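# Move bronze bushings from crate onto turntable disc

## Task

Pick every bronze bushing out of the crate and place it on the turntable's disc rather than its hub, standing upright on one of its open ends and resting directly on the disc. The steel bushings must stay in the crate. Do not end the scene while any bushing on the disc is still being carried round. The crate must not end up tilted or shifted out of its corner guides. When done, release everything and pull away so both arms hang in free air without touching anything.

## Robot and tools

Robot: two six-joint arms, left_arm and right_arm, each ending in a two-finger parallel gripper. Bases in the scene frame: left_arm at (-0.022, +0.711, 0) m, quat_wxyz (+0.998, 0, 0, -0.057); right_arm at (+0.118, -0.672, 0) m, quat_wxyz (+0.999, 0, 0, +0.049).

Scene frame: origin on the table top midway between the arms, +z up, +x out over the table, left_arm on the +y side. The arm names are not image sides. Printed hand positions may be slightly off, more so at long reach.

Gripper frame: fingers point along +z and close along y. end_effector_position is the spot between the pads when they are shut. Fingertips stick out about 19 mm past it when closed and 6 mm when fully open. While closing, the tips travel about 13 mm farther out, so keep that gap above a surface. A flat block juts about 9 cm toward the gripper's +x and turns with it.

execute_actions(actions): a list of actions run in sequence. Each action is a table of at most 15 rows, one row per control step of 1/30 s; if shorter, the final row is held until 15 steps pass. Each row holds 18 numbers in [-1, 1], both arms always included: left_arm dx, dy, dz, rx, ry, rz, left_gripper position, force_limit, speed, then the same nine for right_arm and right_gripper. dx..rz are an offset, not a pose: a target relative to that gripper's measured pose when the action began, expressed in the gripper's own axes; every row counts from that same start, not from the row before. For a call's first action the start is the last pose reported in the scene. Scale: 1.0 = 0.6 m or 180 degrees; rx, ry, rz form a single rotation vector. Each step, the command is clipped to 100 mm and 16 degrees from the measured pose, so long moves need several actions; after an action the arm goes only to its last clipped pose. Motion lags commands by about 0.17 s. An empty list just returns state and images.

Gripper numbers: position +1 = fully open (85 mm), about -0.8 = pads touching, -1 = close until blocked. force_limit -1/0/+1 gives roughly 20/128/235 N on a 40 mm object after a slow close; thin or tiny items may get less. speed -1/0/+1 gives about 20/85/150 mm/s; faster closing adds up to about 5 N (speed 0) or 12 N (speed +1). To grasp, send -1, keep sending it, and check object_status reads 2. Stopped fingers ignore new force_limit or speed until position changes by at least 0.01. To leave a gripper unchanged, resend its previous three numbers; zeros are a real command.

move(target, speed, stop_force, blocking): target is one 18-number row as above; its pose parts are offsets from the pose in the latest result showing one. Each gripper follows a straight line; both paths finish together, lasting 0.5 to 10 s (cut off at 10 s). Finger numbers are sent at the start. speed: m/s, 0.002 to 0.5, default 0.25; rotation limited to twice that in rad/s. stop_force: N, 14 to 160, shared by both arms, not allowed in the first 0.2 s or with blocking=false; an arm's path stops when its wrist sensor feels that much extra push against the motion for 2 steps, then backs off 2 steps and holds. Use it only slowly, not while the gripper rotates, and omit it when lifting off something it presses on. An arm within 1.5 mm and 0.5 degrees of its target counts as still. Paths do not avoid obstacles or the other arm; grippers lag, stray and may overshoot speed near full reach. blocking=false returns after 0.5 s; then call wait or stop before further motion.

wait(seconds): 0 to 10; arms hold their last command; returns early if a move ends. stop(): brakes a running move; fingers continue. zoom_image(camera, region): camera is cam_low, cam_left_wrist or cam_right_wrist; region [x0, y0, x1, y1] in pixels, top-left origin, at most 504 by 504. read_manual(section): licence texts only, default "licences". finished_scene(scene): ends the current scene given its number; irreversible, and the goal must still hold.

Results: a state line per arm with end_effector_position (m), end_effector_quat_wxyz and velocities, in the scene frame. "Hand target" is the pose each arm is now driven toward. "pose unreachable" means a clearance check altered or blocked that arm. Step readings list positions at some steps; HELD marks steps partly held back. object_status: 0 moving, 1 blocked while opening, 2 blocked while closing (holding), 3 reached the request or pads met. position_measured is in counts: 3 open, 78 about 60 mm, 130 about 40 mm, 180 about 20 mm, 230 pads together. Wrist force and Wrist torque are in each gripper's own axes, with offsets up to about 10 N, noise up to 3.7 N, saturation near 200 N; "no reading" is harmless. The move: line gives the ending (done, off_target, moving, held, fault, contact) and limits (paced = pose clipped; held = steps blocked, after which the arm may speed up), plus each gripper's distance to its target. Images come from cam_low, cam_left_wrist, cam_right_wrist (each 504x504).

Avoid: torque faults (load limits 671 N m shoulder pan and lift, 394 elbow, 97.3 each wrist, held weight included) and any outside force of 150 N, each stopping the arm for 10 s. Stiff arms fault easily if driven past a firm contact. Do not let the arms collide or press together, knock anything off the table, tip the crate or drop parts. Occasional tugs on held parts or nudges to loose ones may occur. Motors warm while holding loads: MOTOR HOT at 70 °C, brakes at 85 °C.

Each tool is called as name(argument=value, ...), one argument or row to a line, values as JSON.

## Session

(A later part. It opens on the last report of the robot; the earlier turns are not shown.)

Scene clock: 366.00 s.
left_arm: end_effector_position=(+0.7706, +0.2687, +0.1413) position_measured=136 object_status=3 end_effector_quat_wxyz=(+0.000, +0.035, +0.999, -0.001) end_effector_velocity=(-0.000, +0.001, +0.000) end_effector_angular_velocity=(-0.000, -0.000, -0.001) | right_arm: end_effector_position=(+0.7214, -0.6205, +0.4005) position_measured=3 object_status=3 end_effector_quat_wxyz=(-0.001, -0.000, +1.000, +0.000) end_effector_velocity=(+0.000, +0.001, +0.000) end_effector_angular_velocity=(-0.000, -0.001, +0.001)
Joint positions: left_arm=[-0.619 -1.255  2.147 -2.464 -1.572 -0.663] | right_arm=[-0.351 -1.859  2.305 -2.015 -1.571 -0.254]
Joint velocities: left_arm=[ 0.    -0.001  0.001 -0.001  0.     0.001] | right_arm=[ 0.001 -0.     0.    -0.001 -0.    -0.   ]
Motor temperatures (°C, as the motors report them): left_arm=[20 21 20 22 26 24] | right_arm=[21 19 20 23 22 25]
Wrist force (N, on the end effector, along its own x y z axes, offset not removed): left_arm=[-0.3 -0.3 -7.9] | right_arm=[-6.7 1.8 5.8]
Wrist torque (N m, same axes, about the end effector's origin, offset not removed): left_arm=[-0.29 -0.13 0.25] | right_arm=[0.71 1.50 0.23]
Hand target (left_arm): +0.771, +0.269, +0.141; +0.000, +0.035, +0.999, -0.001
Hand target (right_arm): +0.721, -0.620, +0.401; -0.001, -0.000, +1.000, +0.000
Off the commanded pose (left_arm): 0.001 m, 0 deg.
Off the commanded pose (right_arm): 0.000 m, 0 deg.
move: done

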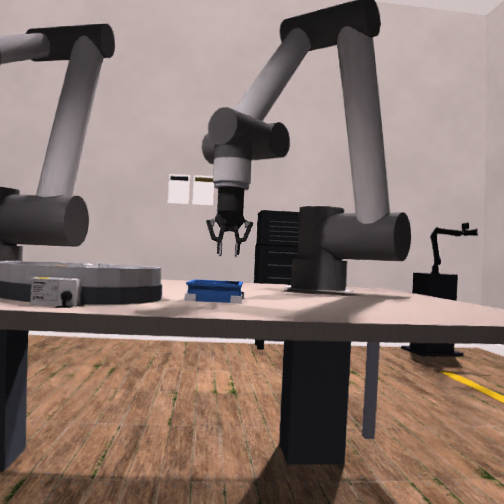

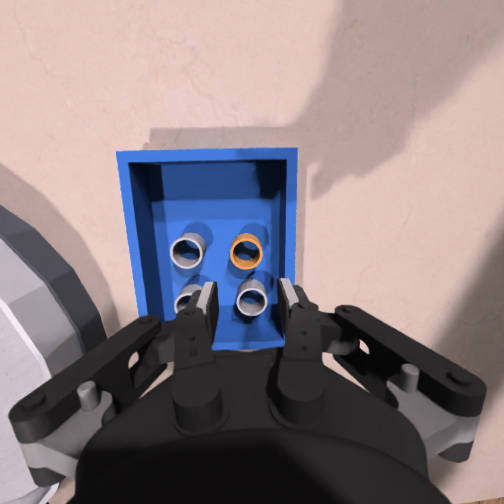

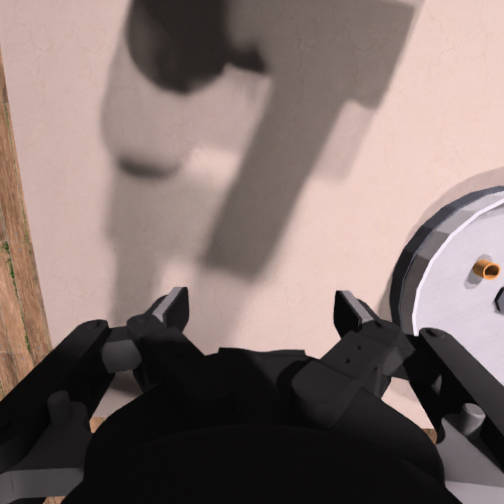

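move(
  target=[0,-0.001,0.135,0,0,0,-0.06,-0.6,0,0,0,0,0,0,0,1,0,0],
  speed=0.1,
)

zoom_image(
  camera="cam_left_wrist",
  region=[150, 180, 350, 380],
)

Scene clock: 372.33 s.
left_arm: end_effector_position=(+0.7706, +0.2679, +0.0606) position_measured=136 object_status=3 end_effector_quat_wxyz=(+0.000, +0.035, +0.999, -0.001) end_effector_velocity=(+0.002, -0.001, +0.001) end_effector_angular_velocity=(-0.002, -0.003, -0.000) | right_arm: end_effector_position=(+0.7214, -0.6205, +0.4005) position_measured=3 object_status=3 end_effector_quat_wxyz=(-0.001, -0.000, +1.000, +0.000) end_effector_velocity=(-0.000, +0.000, -0.000) end_effector_angular_velocity=(+0.000, +0.001, +0.001)
Joint positions: left_arm=[-0.619 -1.163  2.179 -2.589 -1.572 -0.664] | right_arm=[-0.351 -1.859  2.305 -2.015 -1.571 -0.254]
Joint velocities: left_arm=[-0.     0.001 -0.001 -0.002  0.     0.   ] | right_arm=[ 0.     0.     0.     0.001  0.    -0.001]
Motor temperatures (°C, as the motors report them): left_arm=[20 21 20 22 26 24] | right_arm=[21 19 20 23 22 25]
Wrist force (N, on the end effector, along its own x y z axes, offset not removed): left_arm=[0.1 5.4 -7.0] | right_arm=[-2.1 2.6 7.9]
Wrist torque (N m, same axes, about the end effector's origin, offset not removed): left_arm=[0.63 -0.37 0.15] | right_arm=[0.95 0.66 0.30]
Hand target (left_arm): +0.771, +0.268, +0.060; +0.000, +0.035, +0.999, -0.001
Hand target (right_arm): +0.721, -0.620, +0.401; -0.001, -0.000, +1.000, +0.000
Off the commanded pose (left_arm): 0.000 m, 0 deg.
Off the commanded pose (right_arm): 0.000 m, 0 deg.
move: done

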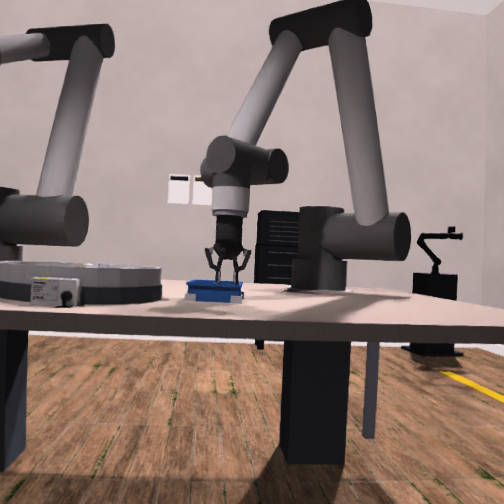

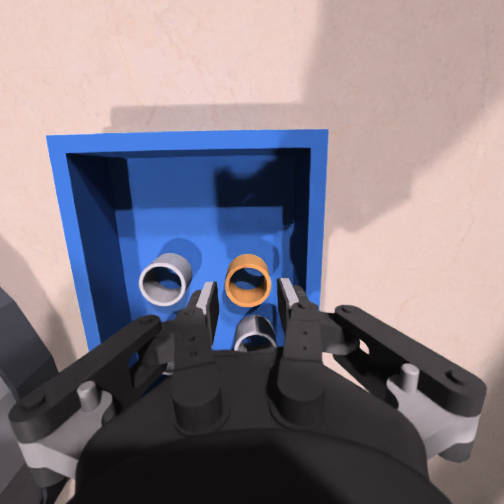

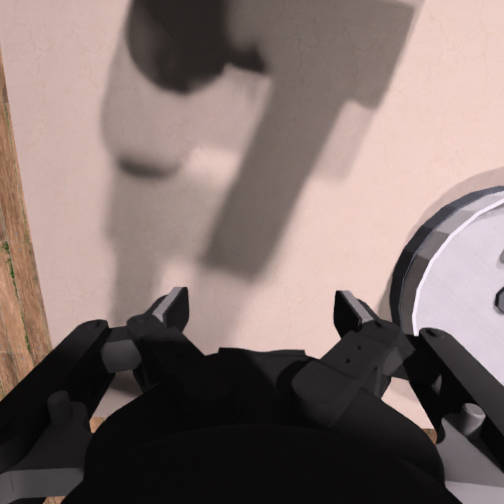

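Region (150, 180, 350, 380) of cam_left_wrist's 504x504 image, scaled by 2.520, with more detail than that image has.

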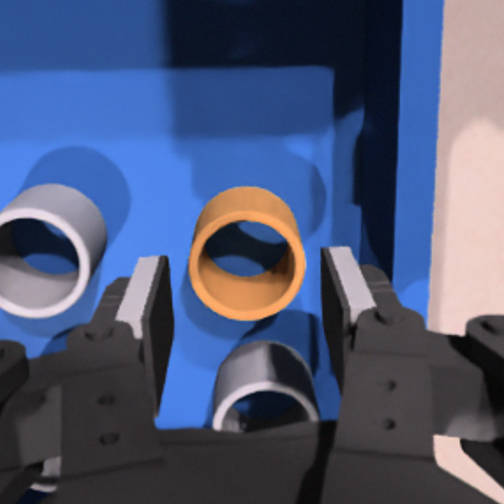

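move(
  target=[-0.012,0,0.02,0,0,0,-0.06,-0.6,0,0,0,0,0,0,0,1,0,0],
  speed=0.03,
)

move(
  target=[0,0,0.027,0,0,0,-0.06,-0.6,0,0,0,0,0,0,0,1,0,0],
  speed=0.012,
  stop_force=15,
)

zoom_image(
  camera="cam_left_wrist",
  region=[150, 180, 350, 380],
)

Scene clock: 384.60 s.
left_arm: end_effector_position=(+0.7778, +0.2674, +0.0487) position_measured=136 object_status=3 end_effector_quat_wxyz=(+0.000, +0.035, +0.999, -0.001) end_effector_velocity=(+0.001, +0.000, -0.001) end_effector_angular_velocity=(-0.000, +0.000, +0.000) | right_arm: end_effector_position=(+0.7214, -0.6205, +0.4005) position_measured=3 object_status=3 end_effector_quat_wxyz=(-0.001, -0.000, +1.000, +0.000) end_effector_velocity=(-0.001, +0.001, -0.000) end_effector_angular_velocity=(+0.000, +0.002, -0.000)
Joint positions: left_arm=[-0.614 -1.143  2.173 -2.602 -1.572 -0.659] | right_arm=[-0.351 -1.859  2.305 -2.015 -1.571 -0.254]
Joint velocities: left_arm=[ 0.001  0.002 -0.    -0.001 -0.001  0.001] | right_arm=[ 0.001 -0.     0.     0.002 -0.     0.002]
Motor temperatures (°C, as the motors report them): left_arm=[20 21 20 22 26 24] | right_arm=[21 19 21 23 22 25]
Wrist force (N, on the end effector, along its own x y z axes, offset not removed): left_arm=[0.9 5.2 -7.5] | right_arm=[-5.7 0.3 7.7]
Wrist torque (N m, same axes, about the end effector's origin, offset not removed): left_arm=[0.66 -0.53 0.25] | right_arm=[0.48 1.36 0.16]
Hand target (left_arm): +0.778, +0.267, +0.049; +0.000, +0.035, +0.999, -0.001
Hand target (right_arm): +0.721, -0.620, +0.401; -0.001, -0.000, +1.000, +0.000
Off the commanded pose (left_arm): 0.000 m, 0 deg.
Off the commanded pose (right_arm): 0.000 m, 0 deg.
move: done

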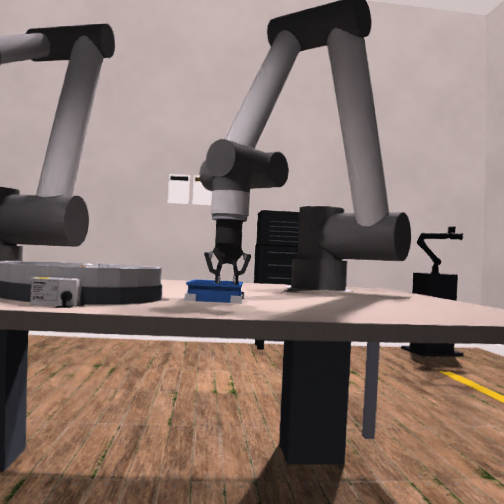

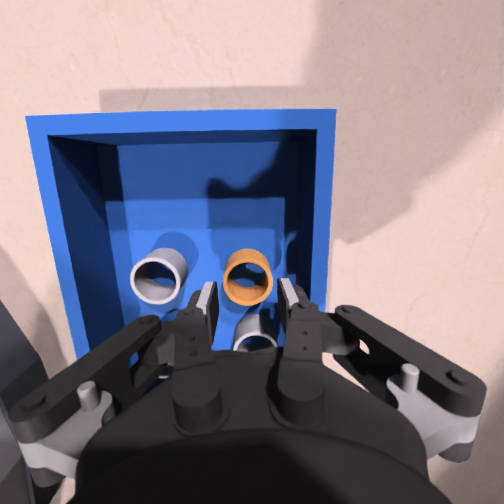

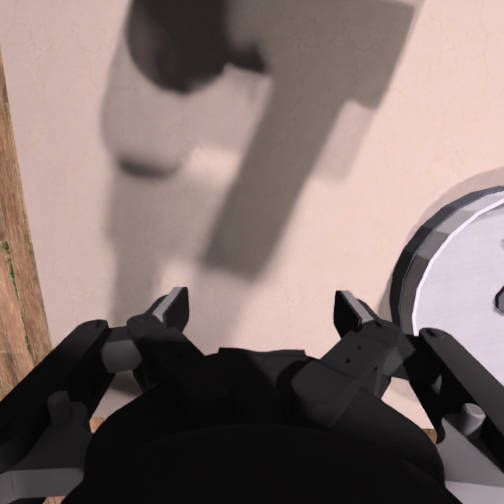

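Scene clock: 386.17 s.
left_arm: end_effector_position=(+0.7778, +0.2673, +0.0327) position_measured=136 object_status=3 end_effector_quat_wxyz=(+0.000, +0.035, +0.999, -0.001) end_effector_velocity=(-0.000, -0.001, -0.001) end_effector_angular_velocity=(-0.001, -0.001, -0.001) | right_arm: end_effector_position=(+0.7214, -0.6205, +0.4005) position_measured=3 object_status=3 end_effector_quat_wxyz=(-0.001, -0.000, +1.000, +0.000) end_effector_velocity=(-0.000, -0.001, -0.000) end_effector_angular_velocity=(+0.000, +0.001, -0.002)
Joint positions: left_arm=[-0.614 -1.124  2.178 -2.626 -1.572 -0.659] | right_arm=[-0.351 -1.859  2.305 -2.015 -1.571 -0.254]
Joint velocities: left_arm=[-0.001  0.002  0.    -0.003  0.    -0.   ] | right_arm=[-0.001  0.     0.     0.001 -0.     0.   ]
Motor temperatures (°C, as the motors report them): left_arm=[20 21 20 22 26 24] | right_arm=[21 19 21 23 22 25]
Wrist force (N, on the end effector, along its own x y z axes, offset not removed): left_arm=[-0.2 7.8 -6.1] | right_arm=[-6.4 4.2 6.2]
Wrist torque (N m, same axes, about the end effector's origin, offset not removed): left_arm=[1.05 -0.24 0.07] | right_arm=[1.18 1.48 0.19]
Hand target (left_arm): +0.778, +0.267, +0.033; +0.000, +0.035, +0.999, -0.001
Hand target (right_arm): +0.721, -0.620, +0.401; -0.001, -0.000, +1.000, +0.000
Off the commanded pose (left_arm): 0.000 m, 0 deg.
Off the commanded pose (right_arm): 0.000 m, 0 deg.
move: done

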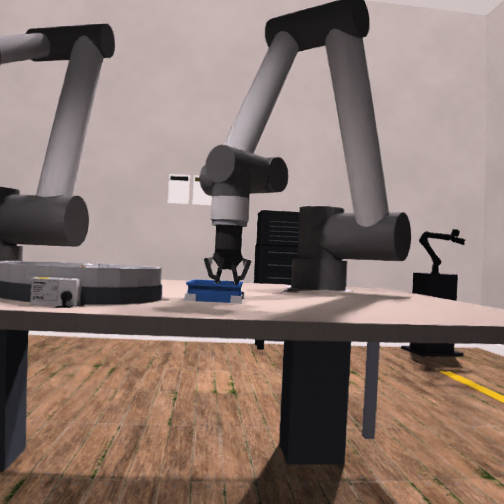

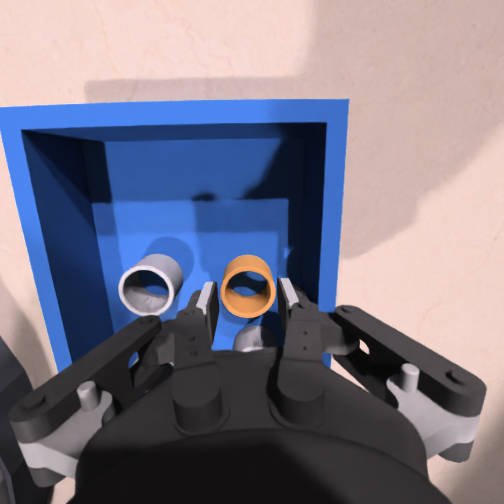

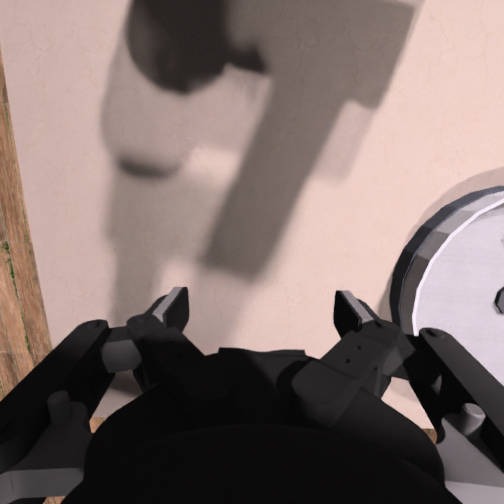

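Region (150, 180, 350, 380) of cam_left_wrist's 504x504 image, scaled by 2.520, with more detail than that image has.

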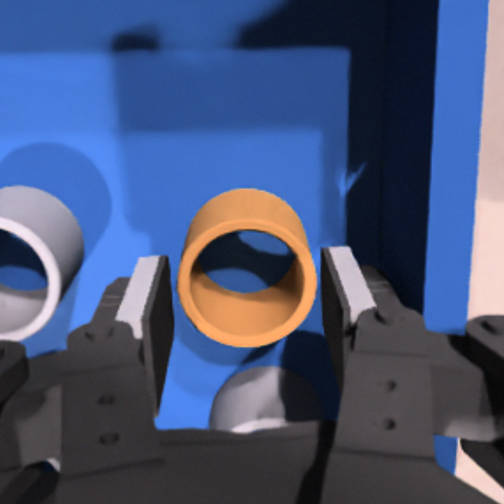

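move(
  target=[0.004,0,0,0,0,0,-0.06,-0.6,0,0,0,0,0,0,0,1,0,0],
  speed=0.012,
)

move(
  target=[0,0,0,0,0,0,-1,-0.6,-0.5,0,0,0,0,0,0,1,0,0],
)

move(
  target=[0,0,-0.04,0,0,0,-1,-0.6,-0.5,0,0,0,0,0,0,1,0,0],
  speed=0.04,
)

Scene clock: 393.97 s.
left_arm: end_effector_position=(+0.7755, +0.2675, +0.0326) position_measured=136 object_status=3 end_effector_quat_wxyz=(+0.000, +0.035, +0.999, -0.001) end_effector_velocity=(-0.001, -0.000, -0.001) end_effector_angular_velocity=(+0.001, +0.001, -0.000) | right_arm: end_effector_position=(+0.7214, -0.6205, +0.4005) position_measured=3 object_status=3 end_effector_quat_wxyz=(-0.001, -0.000, +1.000, +0.000) end_effector_velocity=(+0.000, -0.000, +0.000) end_effector_angular_velocity=(-0.001, -0.001, -0.000)
Joint positions: left_arm=[-0.616 -1.125  2.181 -2.628 -1.572 -0.661] | right_arm=[-0.351 -1.859  2.305 -2.015 -1.571 -0.254]
Joint velocities: left_arm=[-0.001  0.     0.001 -0.    -0.    -0.001] | right_arm=[ 0.    -0.    -0.    -0.001 -0.     0.   ]
Motor temperatures (°C, as the motors report them): left_arm=[20 21 20 22 26 24] | right_arm=[21 19 21 23 22 25]
Wrist force (N, on the end effector, along its own x y z axes, offset not removed): left_arm=[2.5 5.1 -8.7] | right_arm=[-5.4 -2.3 5.3]
Wrist torque (N m, same axes, about the end effector's origin, offset not removed): left_arm=[0.78 -0.40 0.26] | right_arm=[-0.13 1.25 0.21]
Hand target (left_arm): +0.775, +0.268, +0.033; +0.000, +0.035, +0.999, -0.001
Hand target (right_arm): +0.721, -0.620, +0.401; -0.001, -0.000, +1.000, +0.000
Off the commanded pose (left_arm): 0.000 m, 0 deg.
Off the commanded pose (right_arm): 0.000 m, 0 deg.
move: done

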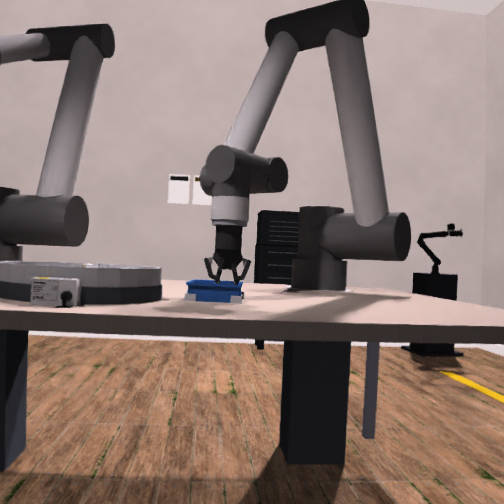

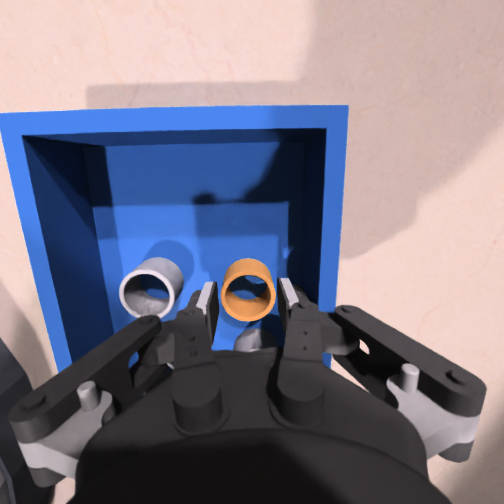

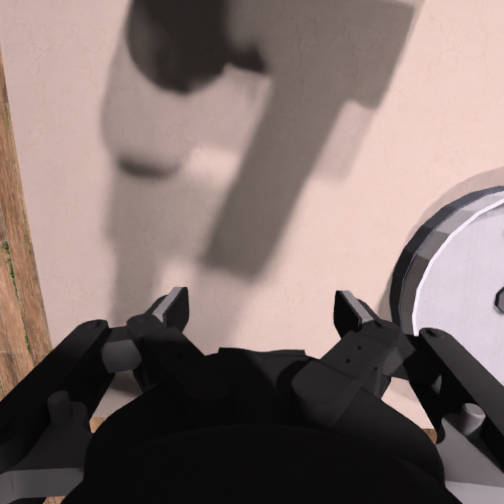

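Scene clock: 394.47 s.
left_arm: end_effector_position=(+0.7754, +0.2675, +0.0327) position_measured=154 object_status=2 end_effector_quat_wxyz=(+0.000, +0.035, +0.999, -0.001) end_effector_velocity=(+0.000, -0.000, +0.001) end_effector_angular_velocity=(+0.001, -0.002, -0.000) | right_arm: end_effector_position=(+0.7214, -0.6205, +0.4005) position_measured=3 object_status=3 end_effector_quat_wxyz=(-0.001, -0.000, +1.000, +0.000) end_effector_velocity=(+0.001, -0.001, +0.000) end_effector_angular_velocity=(-0.000, -0.002, -0.002)
Joint positions: left_arm=[-0.616 -1.125  2.181 -2.628 -1.572 -0.661] | right_arm=[-0.351 -1.859  2.305 -2.015 -1.571 -0.254]
Joint velocities: left_arm=[-0.    -0.    -0.     0.     0.001  0.   ] | right_arm=[-0.001 -0.     0.    -0.002 -0.     0.001]
Motor temperatures (°C, as the motors report them): left_arm=[20 21 20 22 26 24] | right_arm=[21 19 21 23 22 25]
Wrist force (N, on the end effector, along its own x y z axes, offset not removed): left_arm=[1.8 5.1 -23.5] | right_arm=[-2.8 1.2 5.3]
Wrist torque (N m, same axes, about the end effector's origin, offset not removed): left_arm=[0.20 0.01 0.06] | right_arm=[0.56 0.72 0.12]
Hand target (left_arm): +0.775, +0.268, +0.033; +0.000, +0.035, +0.999, -0.001
Hand target (right_arm): +0.721, -0.620, +0.401; -0.001, -0.000, +1.000, +0.000
Off the commanded pose (left_arm): 0.000 m, 0 deg.
Off the commanded pose (right_arm): 0.000 m, 0 deg.
move: done

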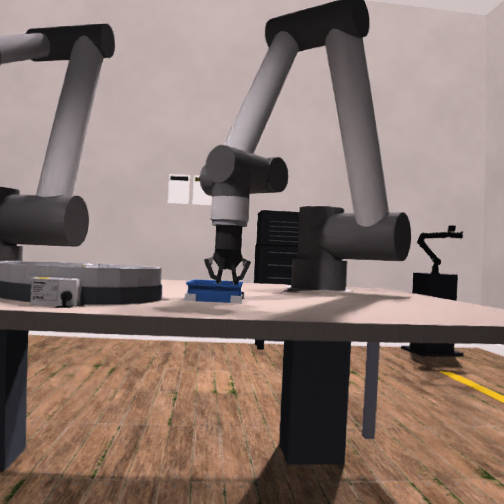

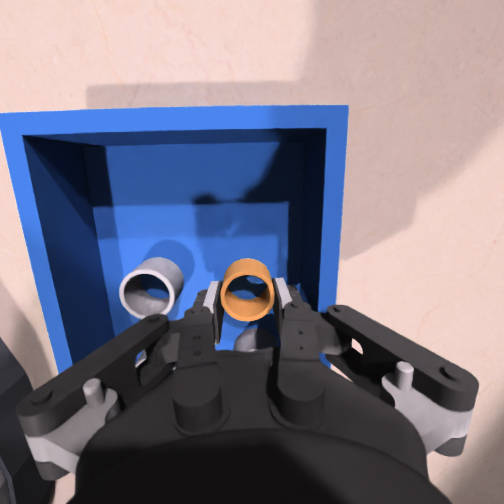

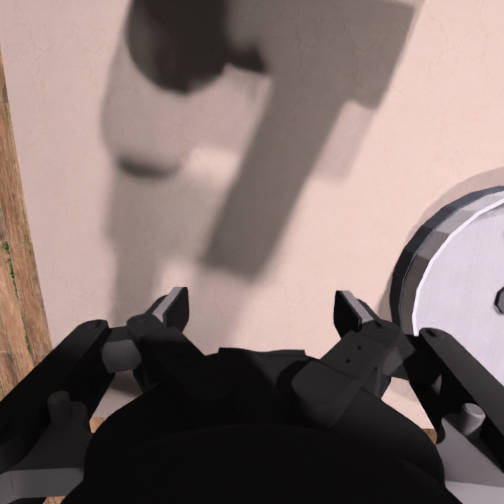

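Scene clock: 395.40 s.
left_arm: end_effector_position=(+0.7754, +0.2675, +0.0565) position_measured=154 object_status=2 end_effector_quat_wxyz=(+0.000, +0.035, +0.999, -0.001) end_effector_velocity=(+0.001, -0.000, +0.002) end_effector_angular_velocity=(-0.001, -0.000, +0.001) | right_arm: end_effector_position=(+0.7214, -0.6205, +0.4005) position_measured=3 object_status=3 end_effector_quat_wxyz=(-0.001, -0.000, +1.000, +0.000) end_effector_velocity=(-0.000, +0.000, -0.000) end_effector_angular_velocity=(+0.000, +0.000, +0.002)
Joint positions: left_arm=[-0.616 -1.154  2.174 -2.592 -1.572 -0.661] | right_arm=[-0.351 -1.859  2.305 -2.015 -1.571 -0.254]
Joint velocities: left_arm=[ 0.001 -0.002 -0.001  0.003 -0.001 -0.   ] | right_arm=[ 0.    -0.    -0.     0.     0.    -0.001]
Motor temperatures (°C, as the motors report them): left_arm=[20 21 20 22 26 24] | right_arm=[21 19 21 23 22 25]
Wrist force (N, on the end effector, along its own x y z axes, offset not removed): left_arm=[2.2 4.1 -7.5] | right_arm=[-5.5 1.4 4.6]
Wrist torque (N m, same axes, about the end effector's origin, offset not removed): left_arm=[0.40 -0.58 0.04] | right_arm=[0.67 1.27 0.31]
Hand target (left_arm): +0.775, +0.268, +0.057; +0.000, +0.035, +0.999, -0.001
Hand target (right_arm): +0.721, -0.620, +0.401; -0.001, -0.000, +1.000, +0.000
Off the commanded pose (left_arm): 0.000 m, 0 deg.
Off the commanded pose (right_arm): 0.000 m, 0 deg.
move: done

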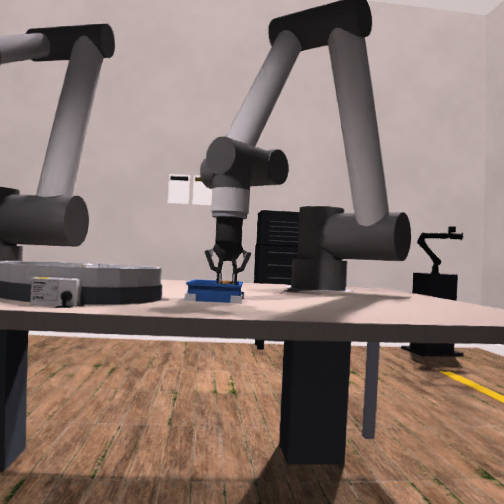

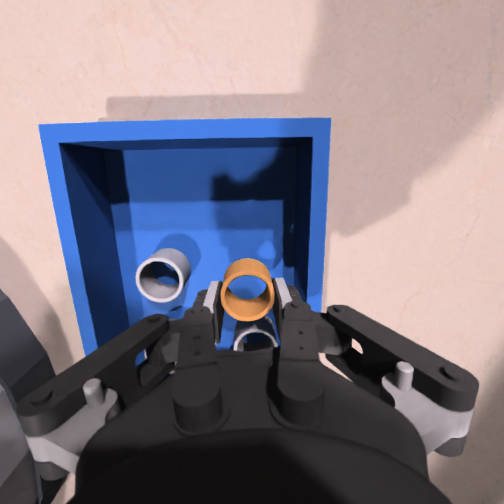

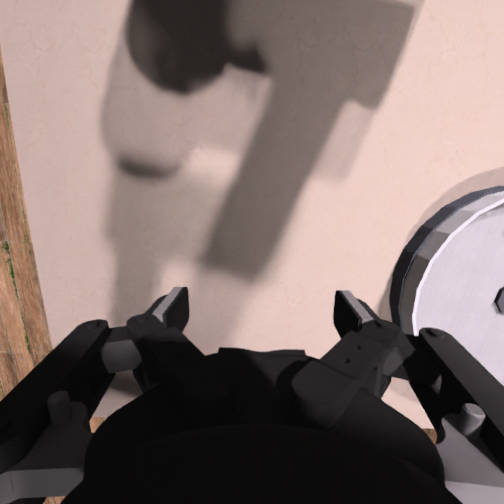

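Lift and go to the same place.

move(
  target=[0,0,-0.172,0,0,0,-1,-0.6,-0.5,0,0,0,0,0,0,1,0,0],
  speed=0.25,
)

move(
  target=[-0.199,-0.799,0,0,0,0,-1,-0.6,-0.5,0,0,0,0,0,0,1,0,0],
  speed=0.3,
)

Scene clock: 401.73 s.
left_arm: end_effector_position=(+0.7753, +0.2680, +0.1594) position_measured=154 object_status=2 end_effector_quat_wxyz=(+0.000, +0.035, +0.999, -0.001) end_effector_velocity=(+0.001, +0.001, +0.003) end_effector_angular_velocity=(-0.000, -0.000, +0.002) | right_arm: end_effector_position=(+0.7214, -0.6205, +0.4005) position_measured=3 object_status=3 end_effector_quat_wxyz=(-0.001, -0.000, +1.000, +0.000) end_effector_velocity=(+0.000, -0.001, +0.000) end_effector_angular_velocity=(-0.000, -0.000, -0.002)
Joint positions: left_arm=[-0.616 -1.27   2.132 -2.434 -1.572 -0.66 ] | right_arm=[-0.351 -1.859  2.305 -2.015 -1.571 -0.254]
Joint velocities: left_arm=[ 0.001 -0.003 -0.001  0.004  0.    -0.   ] | right_arm=[-0.001 -0.    -0.    -0.    -0.     0.001]
Motor temperatures (°C, as the motors report them): left_arm=[20 21 20 22 26 24] | right_arm=[21 19 21 23 22 25]
Wrist force (N, on the end effector, along its own x y z axes, offset not removed): left_arm=[2.6 3.6 0.1] | right_arm=[-2.8 0.9 5.8]
Wrist torque (N m, same axes, about the end effector's origin, offset not removed): left_arm=[0.36 -0.85 0.11] | right_arm=[0.66 0.87 0.26]
Hand target (left_arm): +0.775, +0.268, +0.160; +0.000, +0.035, +0.999, -0.001
Hand target (right_arm): +0.721, -0.620, +0.401; -0.001, -0.000, +1.000, +0.000
Off the commanded pose (left_arm): 0.000 m, 0 deg.
Off the commanded pose (right_arm): 0.000 m, 0 deg.
move: done

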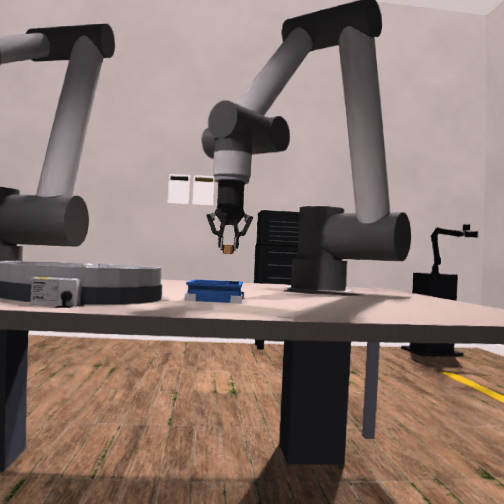

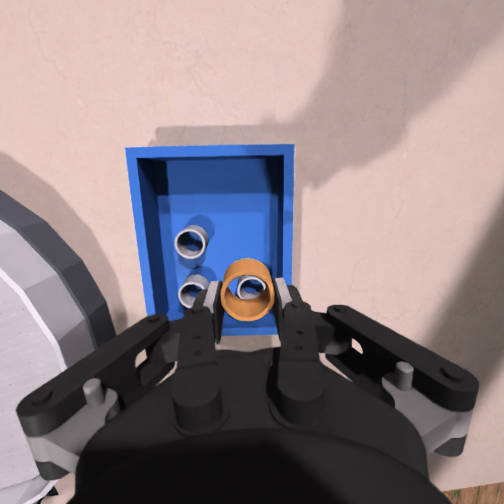

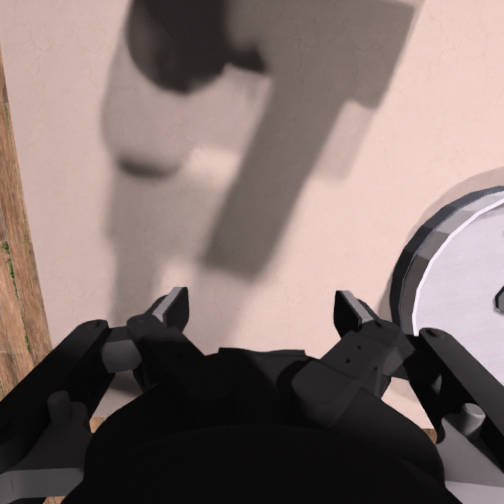

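Scene clock: 404.00 s.
left_arm: end_effector_position=(+0.8622, -0.2181, +0.1611) position_measured=154 object_status=2 end_effector_quat_wxyz=(+0.000, +0.035, +0.999, -0.001) end_effector_velocity=(-0.000, -0.002, +0.001) end_effector_angular_velocity=(+0.001, -0.001, -0.001) | right_arm: end_effector_position=(+0.7214, -0.6205, +0.4005) position_measured=3 object_status=3 end_effector_quat_wxyz=(-0.001, -0.000, +1.000, +0.000) end_effector_velocity=(-0.000, +0.001, -0.000) end_effector_angular_velocity=(+0.000, +0.000, +0.001)
Joint positions: left_arm=[-0.854 -0.934  1.551 -2.189 -1.571 -0.899] | right_arm=[-0.351 -1.859  2.305 -2.015 -1.571 -0.254]
Joint velocities: left_arm=[-0.001  0.001 -0.002  0.002  0.001 -0.   ] | right_arm=[ 0.001  0.     0.     0.     0.    -0.   ]
Motor temperatures (°C, as the motors report them): left_arm=[20 21 20 22 26 24] | right_arm=[21 19 21 23 22 25]
Wrist force (N, on the end effector, along its own x y z axes, offset not removed): left_arm=[4.6 2.3 -7.7] | right_arm=[-7.4 0.2 7.0]
Wrist torque (N m, same axes, about the end effector's origin, offset not removed): left_arm=[0.06 -1.25 0.18] | right_arm=[0.58 1.69 0.20]
Hand target (left_arm): +0.862, -0.218, +0.161; +0.000, +0.035, +0.999, -0.001
Hand target (right_arm): +0.721, -0.620, +0.401; -0.001, -0.000, +1.000, +0.000
Off the commanded pose (left_arm): 0.001 m, 0 deg.
Off the commanded pose (right_arm): 0.000 m, 0 deg.
move: done

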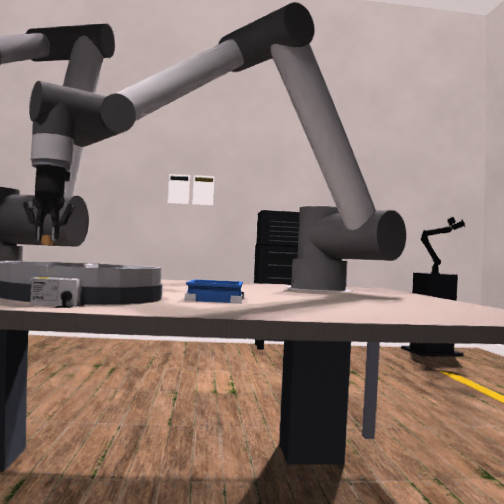

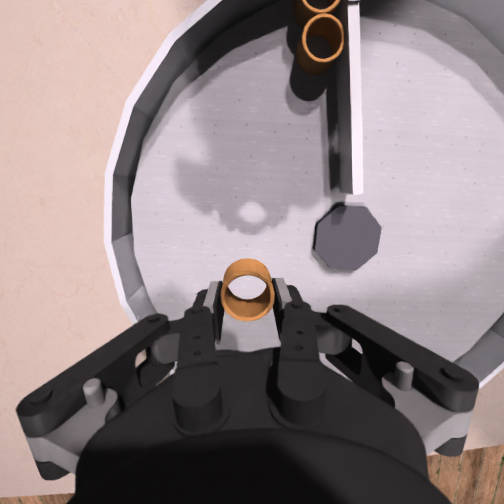

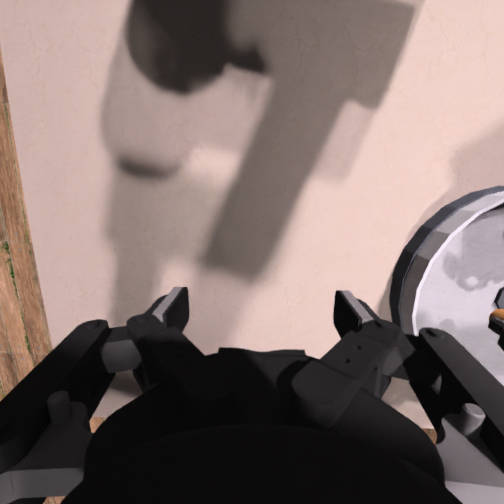

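move(
  target=[0,0,0.095,0,0,0,-1,-0.6,-0.5,0,0,0,0,0,0,1,0,0],
  speed=0.1,
)

move(
  target=[0,0,0.07,0,0,0,-1,-0.6,-0.5,0,0,0,0,0,0,1,0,0],
  speed=0.008,
  stop_force=14,
)

move(
  target=[0,0,0,0,0,0,0.05,-0.6,0,0,0,0,0,0,0,1,0,0],
)

Scene clock: 413.97 s.
left_arm: end_effector_position=(+0.8622, -0.2183, +0.1044) position_measured=154 object_status=2 end_effector_quat_wxyz=(+0.000, +0.035, +0.999, -0.001) end_effector_velocity=(-0.001, -0.001, -0.003) end_effector_angular_velocity=(+0.001, -0.001, -0.001) | right_arm: end_effector_position=(+0.7214, -0.6205, +0.4005) position_measured=3 object_status=3 end_effector_quat_wxyz=(-0.001, -0.000, +1.000, +0.000) end_effector_velocity=(+0.000, -0.001, -0.000) end_effector_angular_velocity=(-0.000, +0.000, -0.001)
Joint positions: left_arm=[-0.854 -0.894  1.572 -2.25  -1.571 -0.899] | right_arm=[-0.351 -1.859  2.305 -2.015 -1.571 -0.254]
Joint velocities: left_arm=[-0.001  0.002 -0.    -0.002  0.001 -0.   ] | right_arm=[-0.002  0.     0.     0.    -0.    -0.001]
Motor temperatures (°C, as the motors report them): left_arm=[20 21 20 22 26 24] | right_arm=[21 19 21 23 22 25]
Wrist force (N, on the end effector, along its own x y z axes, offset not removed): left_arm=[-2.3 7.4 -3.5] | right_arm=[-7.7 3.3 5.5]
Wrist torque (N m, same axes, about the end effector's origin, offset not removed): left_arm=[1.03 0.10 0.12] | right_arm=[0.94 1.66 0.27]
Hand target (left_arm): +0.862, -0.218, +0.104; +0.000, +0.035, +0.999, -0.001
Hand target (right_arm): +0.721, -0.620, +0.401; -0.001, -0.000, +1.000, +0.000
Off the commanded pose (left_arm): 0.000 m, 0 deg.
Off the commanded pose (right_arm): 0.000 m, 0 deg.
move: done

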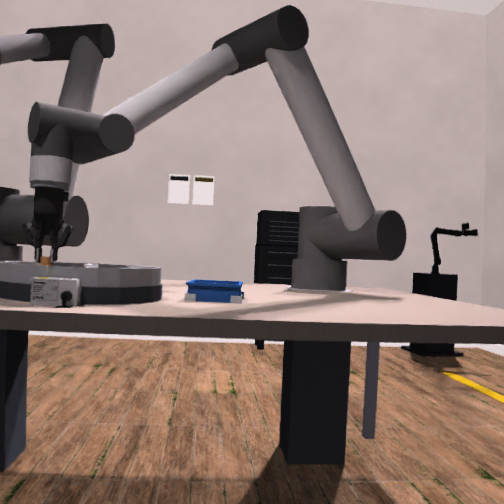

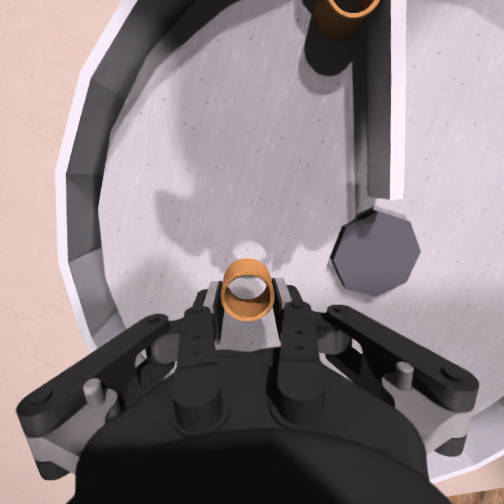

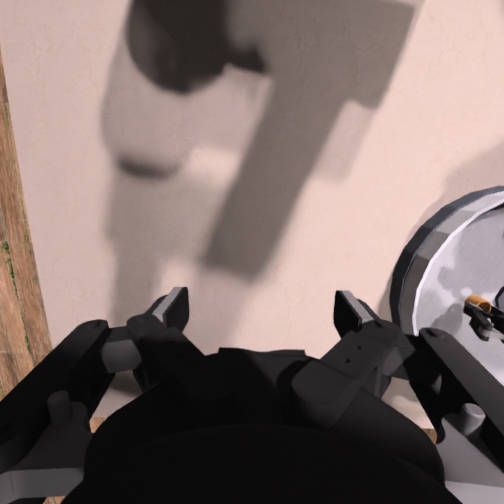

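Scene clock: 417.30 s.
left_arm: end_effector_position=(+0.8622, -0.2183, +0.0805) position_measured=154 object_status=2 end_effector_quat_wxyz=(+0.000, +0.035, +0.999, -0.001) end_effector_velocity=(-0.001, +0.002, -0.001) end_effector_angular_velocity=(+0.003, +0.002, +0.000) | right_arm: end_effector_position=(+0.7214, -0.6205, +0.4005) position_measured=3 object_status=3 end_effector_quat_wxyz=(-0.001, -0.000, +1.000, +0.000) end_effector_velocity=(+0.000, +0.000, +0.000) end_effector_angular_velocity=(-0.000, -0.001, +0.002)
Joint positions: left_arm=[-0.854 -0.877  1.58  -2.275 -1.571 -0.899] | right_arm=[-0.351 -1.859  2.305 -2.015 -1.571 -0.254]
Joint velocities: left_arm=[ 0.    -0.     0.001  0.003  0.    -0.   ] | right_arm=[ 0.    -0.    -0.    -0.001  0.    -0.001]
Motor temperatures (°C, as the motors report them): left_arm=[20 21 20 22 26 24] | right_arm=[21 19 21 23 22 25]
Wrist force (N, on the end effector, along its own x y z axes, offset not removed): left_arm=[-2.9 7.9 -9.1] | right_arm=[-3.8 5.4 4.8]
Wrist torque (N m, same axes, about the end effector's origin, offset not removed): left_arm=[1.29 0.52 0.29] | right_arm=[1.49 0.97 0.40]
Hand target (left_arm): +0.862, -0.218, +0.081; +0.000, +0.035, +0.999, -0.001
Hand target (right_arm): +0.721, -0.620, +0.401; -0.001, -0.000, +1.000, +0.000
Off the commanded pose (left_arm): 0.018 m, 0 deg.
Off the commanded pose (right_arm): 0.000 m, 0 deg.
move: contact (left_arm)

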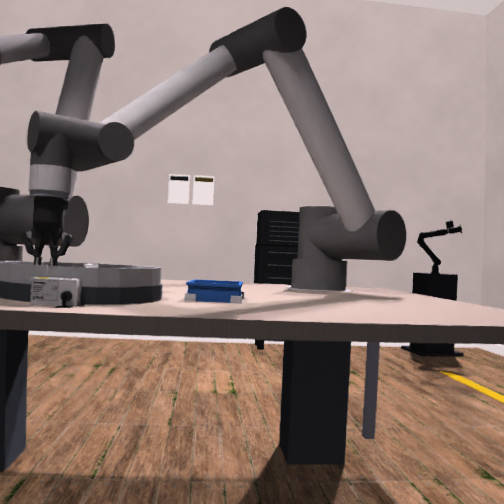

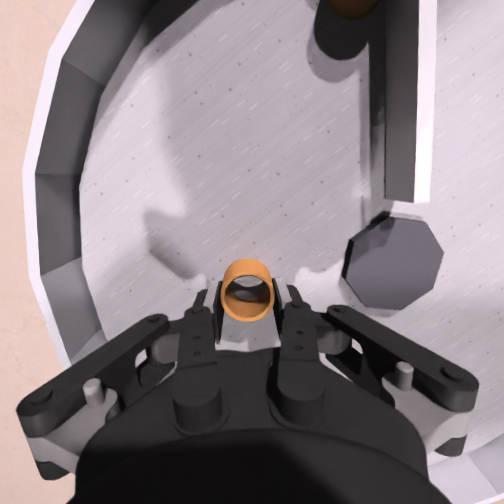

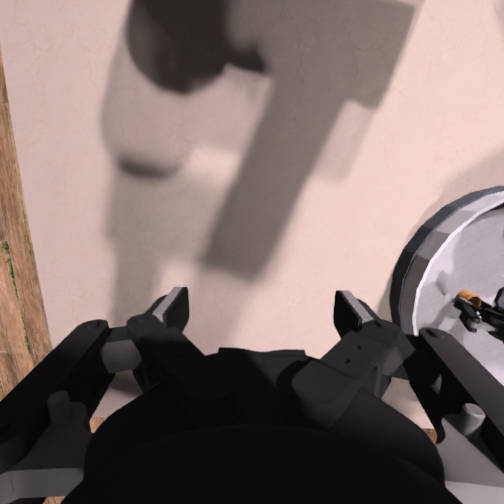

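Scene clock: 417.80 s.
left_arm: end_effector_position=(+0.8622, -0.2183, +0.0805) position_measured=123 object_status=0 end_effector_quat_wxyz=(+0.000, +0.035, +0.999, -0.001) end_effector_velocity=(+0.001, +0.001, +0.001) end_effector_angular_velocity=(-0.001, -0.000, +0.001) | right_arm: end_effector_position=(+0.7214, -0.6205, +0.4005) position_measured=3 object_status=3 end_effector_quat_wxyz=(-0.001, -0.000, +1.000, +0.000) end_effector_velocity=(-0.000, +0.000, -0.000) end_effector_angular_velocity=(+0.000, +0.001, +0.001)
Joint positions: left_arm=[-0.854 -0.877  1.58  -2.275 -1.571 -0.899] | right_arm=[-0.351 -1.859  2.305 -2.015 -1.571 -0.254]
Joint velocities: left_arm=[ 0.001 -0.001  0.    -0.    -0.    -0.   ] | right_arm=[-0.    -0.    -0.     0.001  0.    -0.001]
Motor temperatures (°C, as the motors report them): left_arm=[20 21 20 22 26 24] | right_arm=[21 19 21 23 22 25]
Wrist force (N, on the end effector, along its own x y z axes, offset not removed): left_arm=[-5.8 7.9 -7.3] | right_arm=[-5.9 2.7 7.0]
Wrist torque (N m, same axes, about the end effector's origin, offset not removed): left_arm=[1.05 1.04 0.11] | right_arm=[0.88 1.42 0.25]
Hand target (left_arm): +0.862, -0.218, +0.081; +0.000, +0.035, +0.999, -0.001
Hand target (right_arm): +0.721, -0.620, +0.401; -0.001, -0.000, +1.000, +0.000
Off the commanded pose (left_arm): 0.000 m, 0 deg.
Off the commanded pose (right_arm): 0.000 m, 0 deg.
move: done

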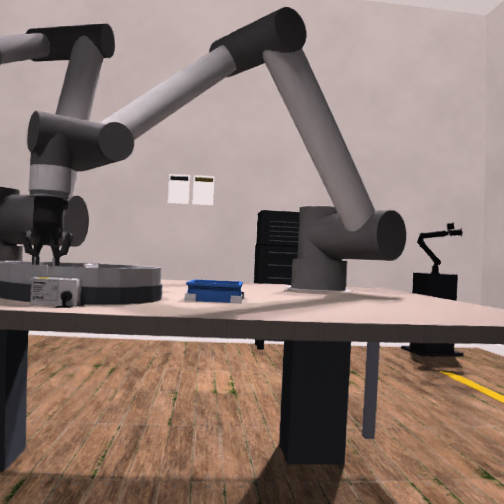

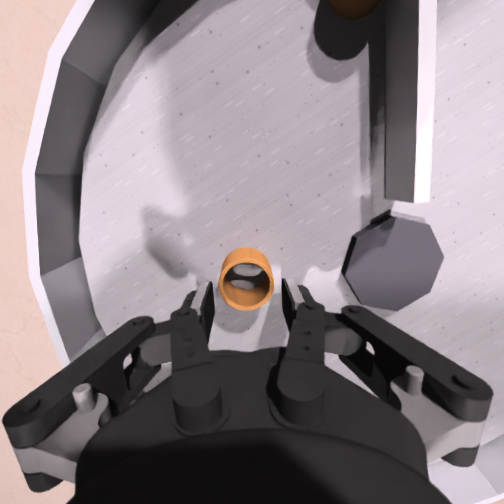

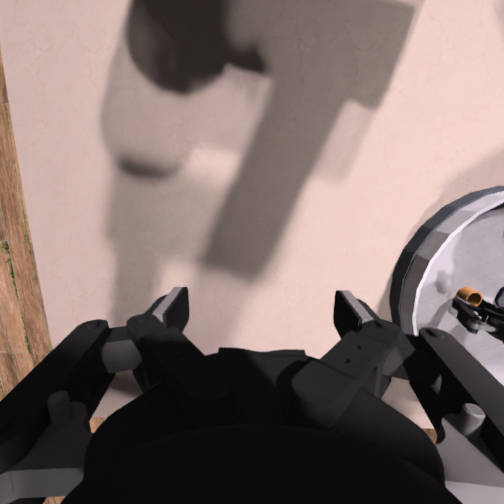

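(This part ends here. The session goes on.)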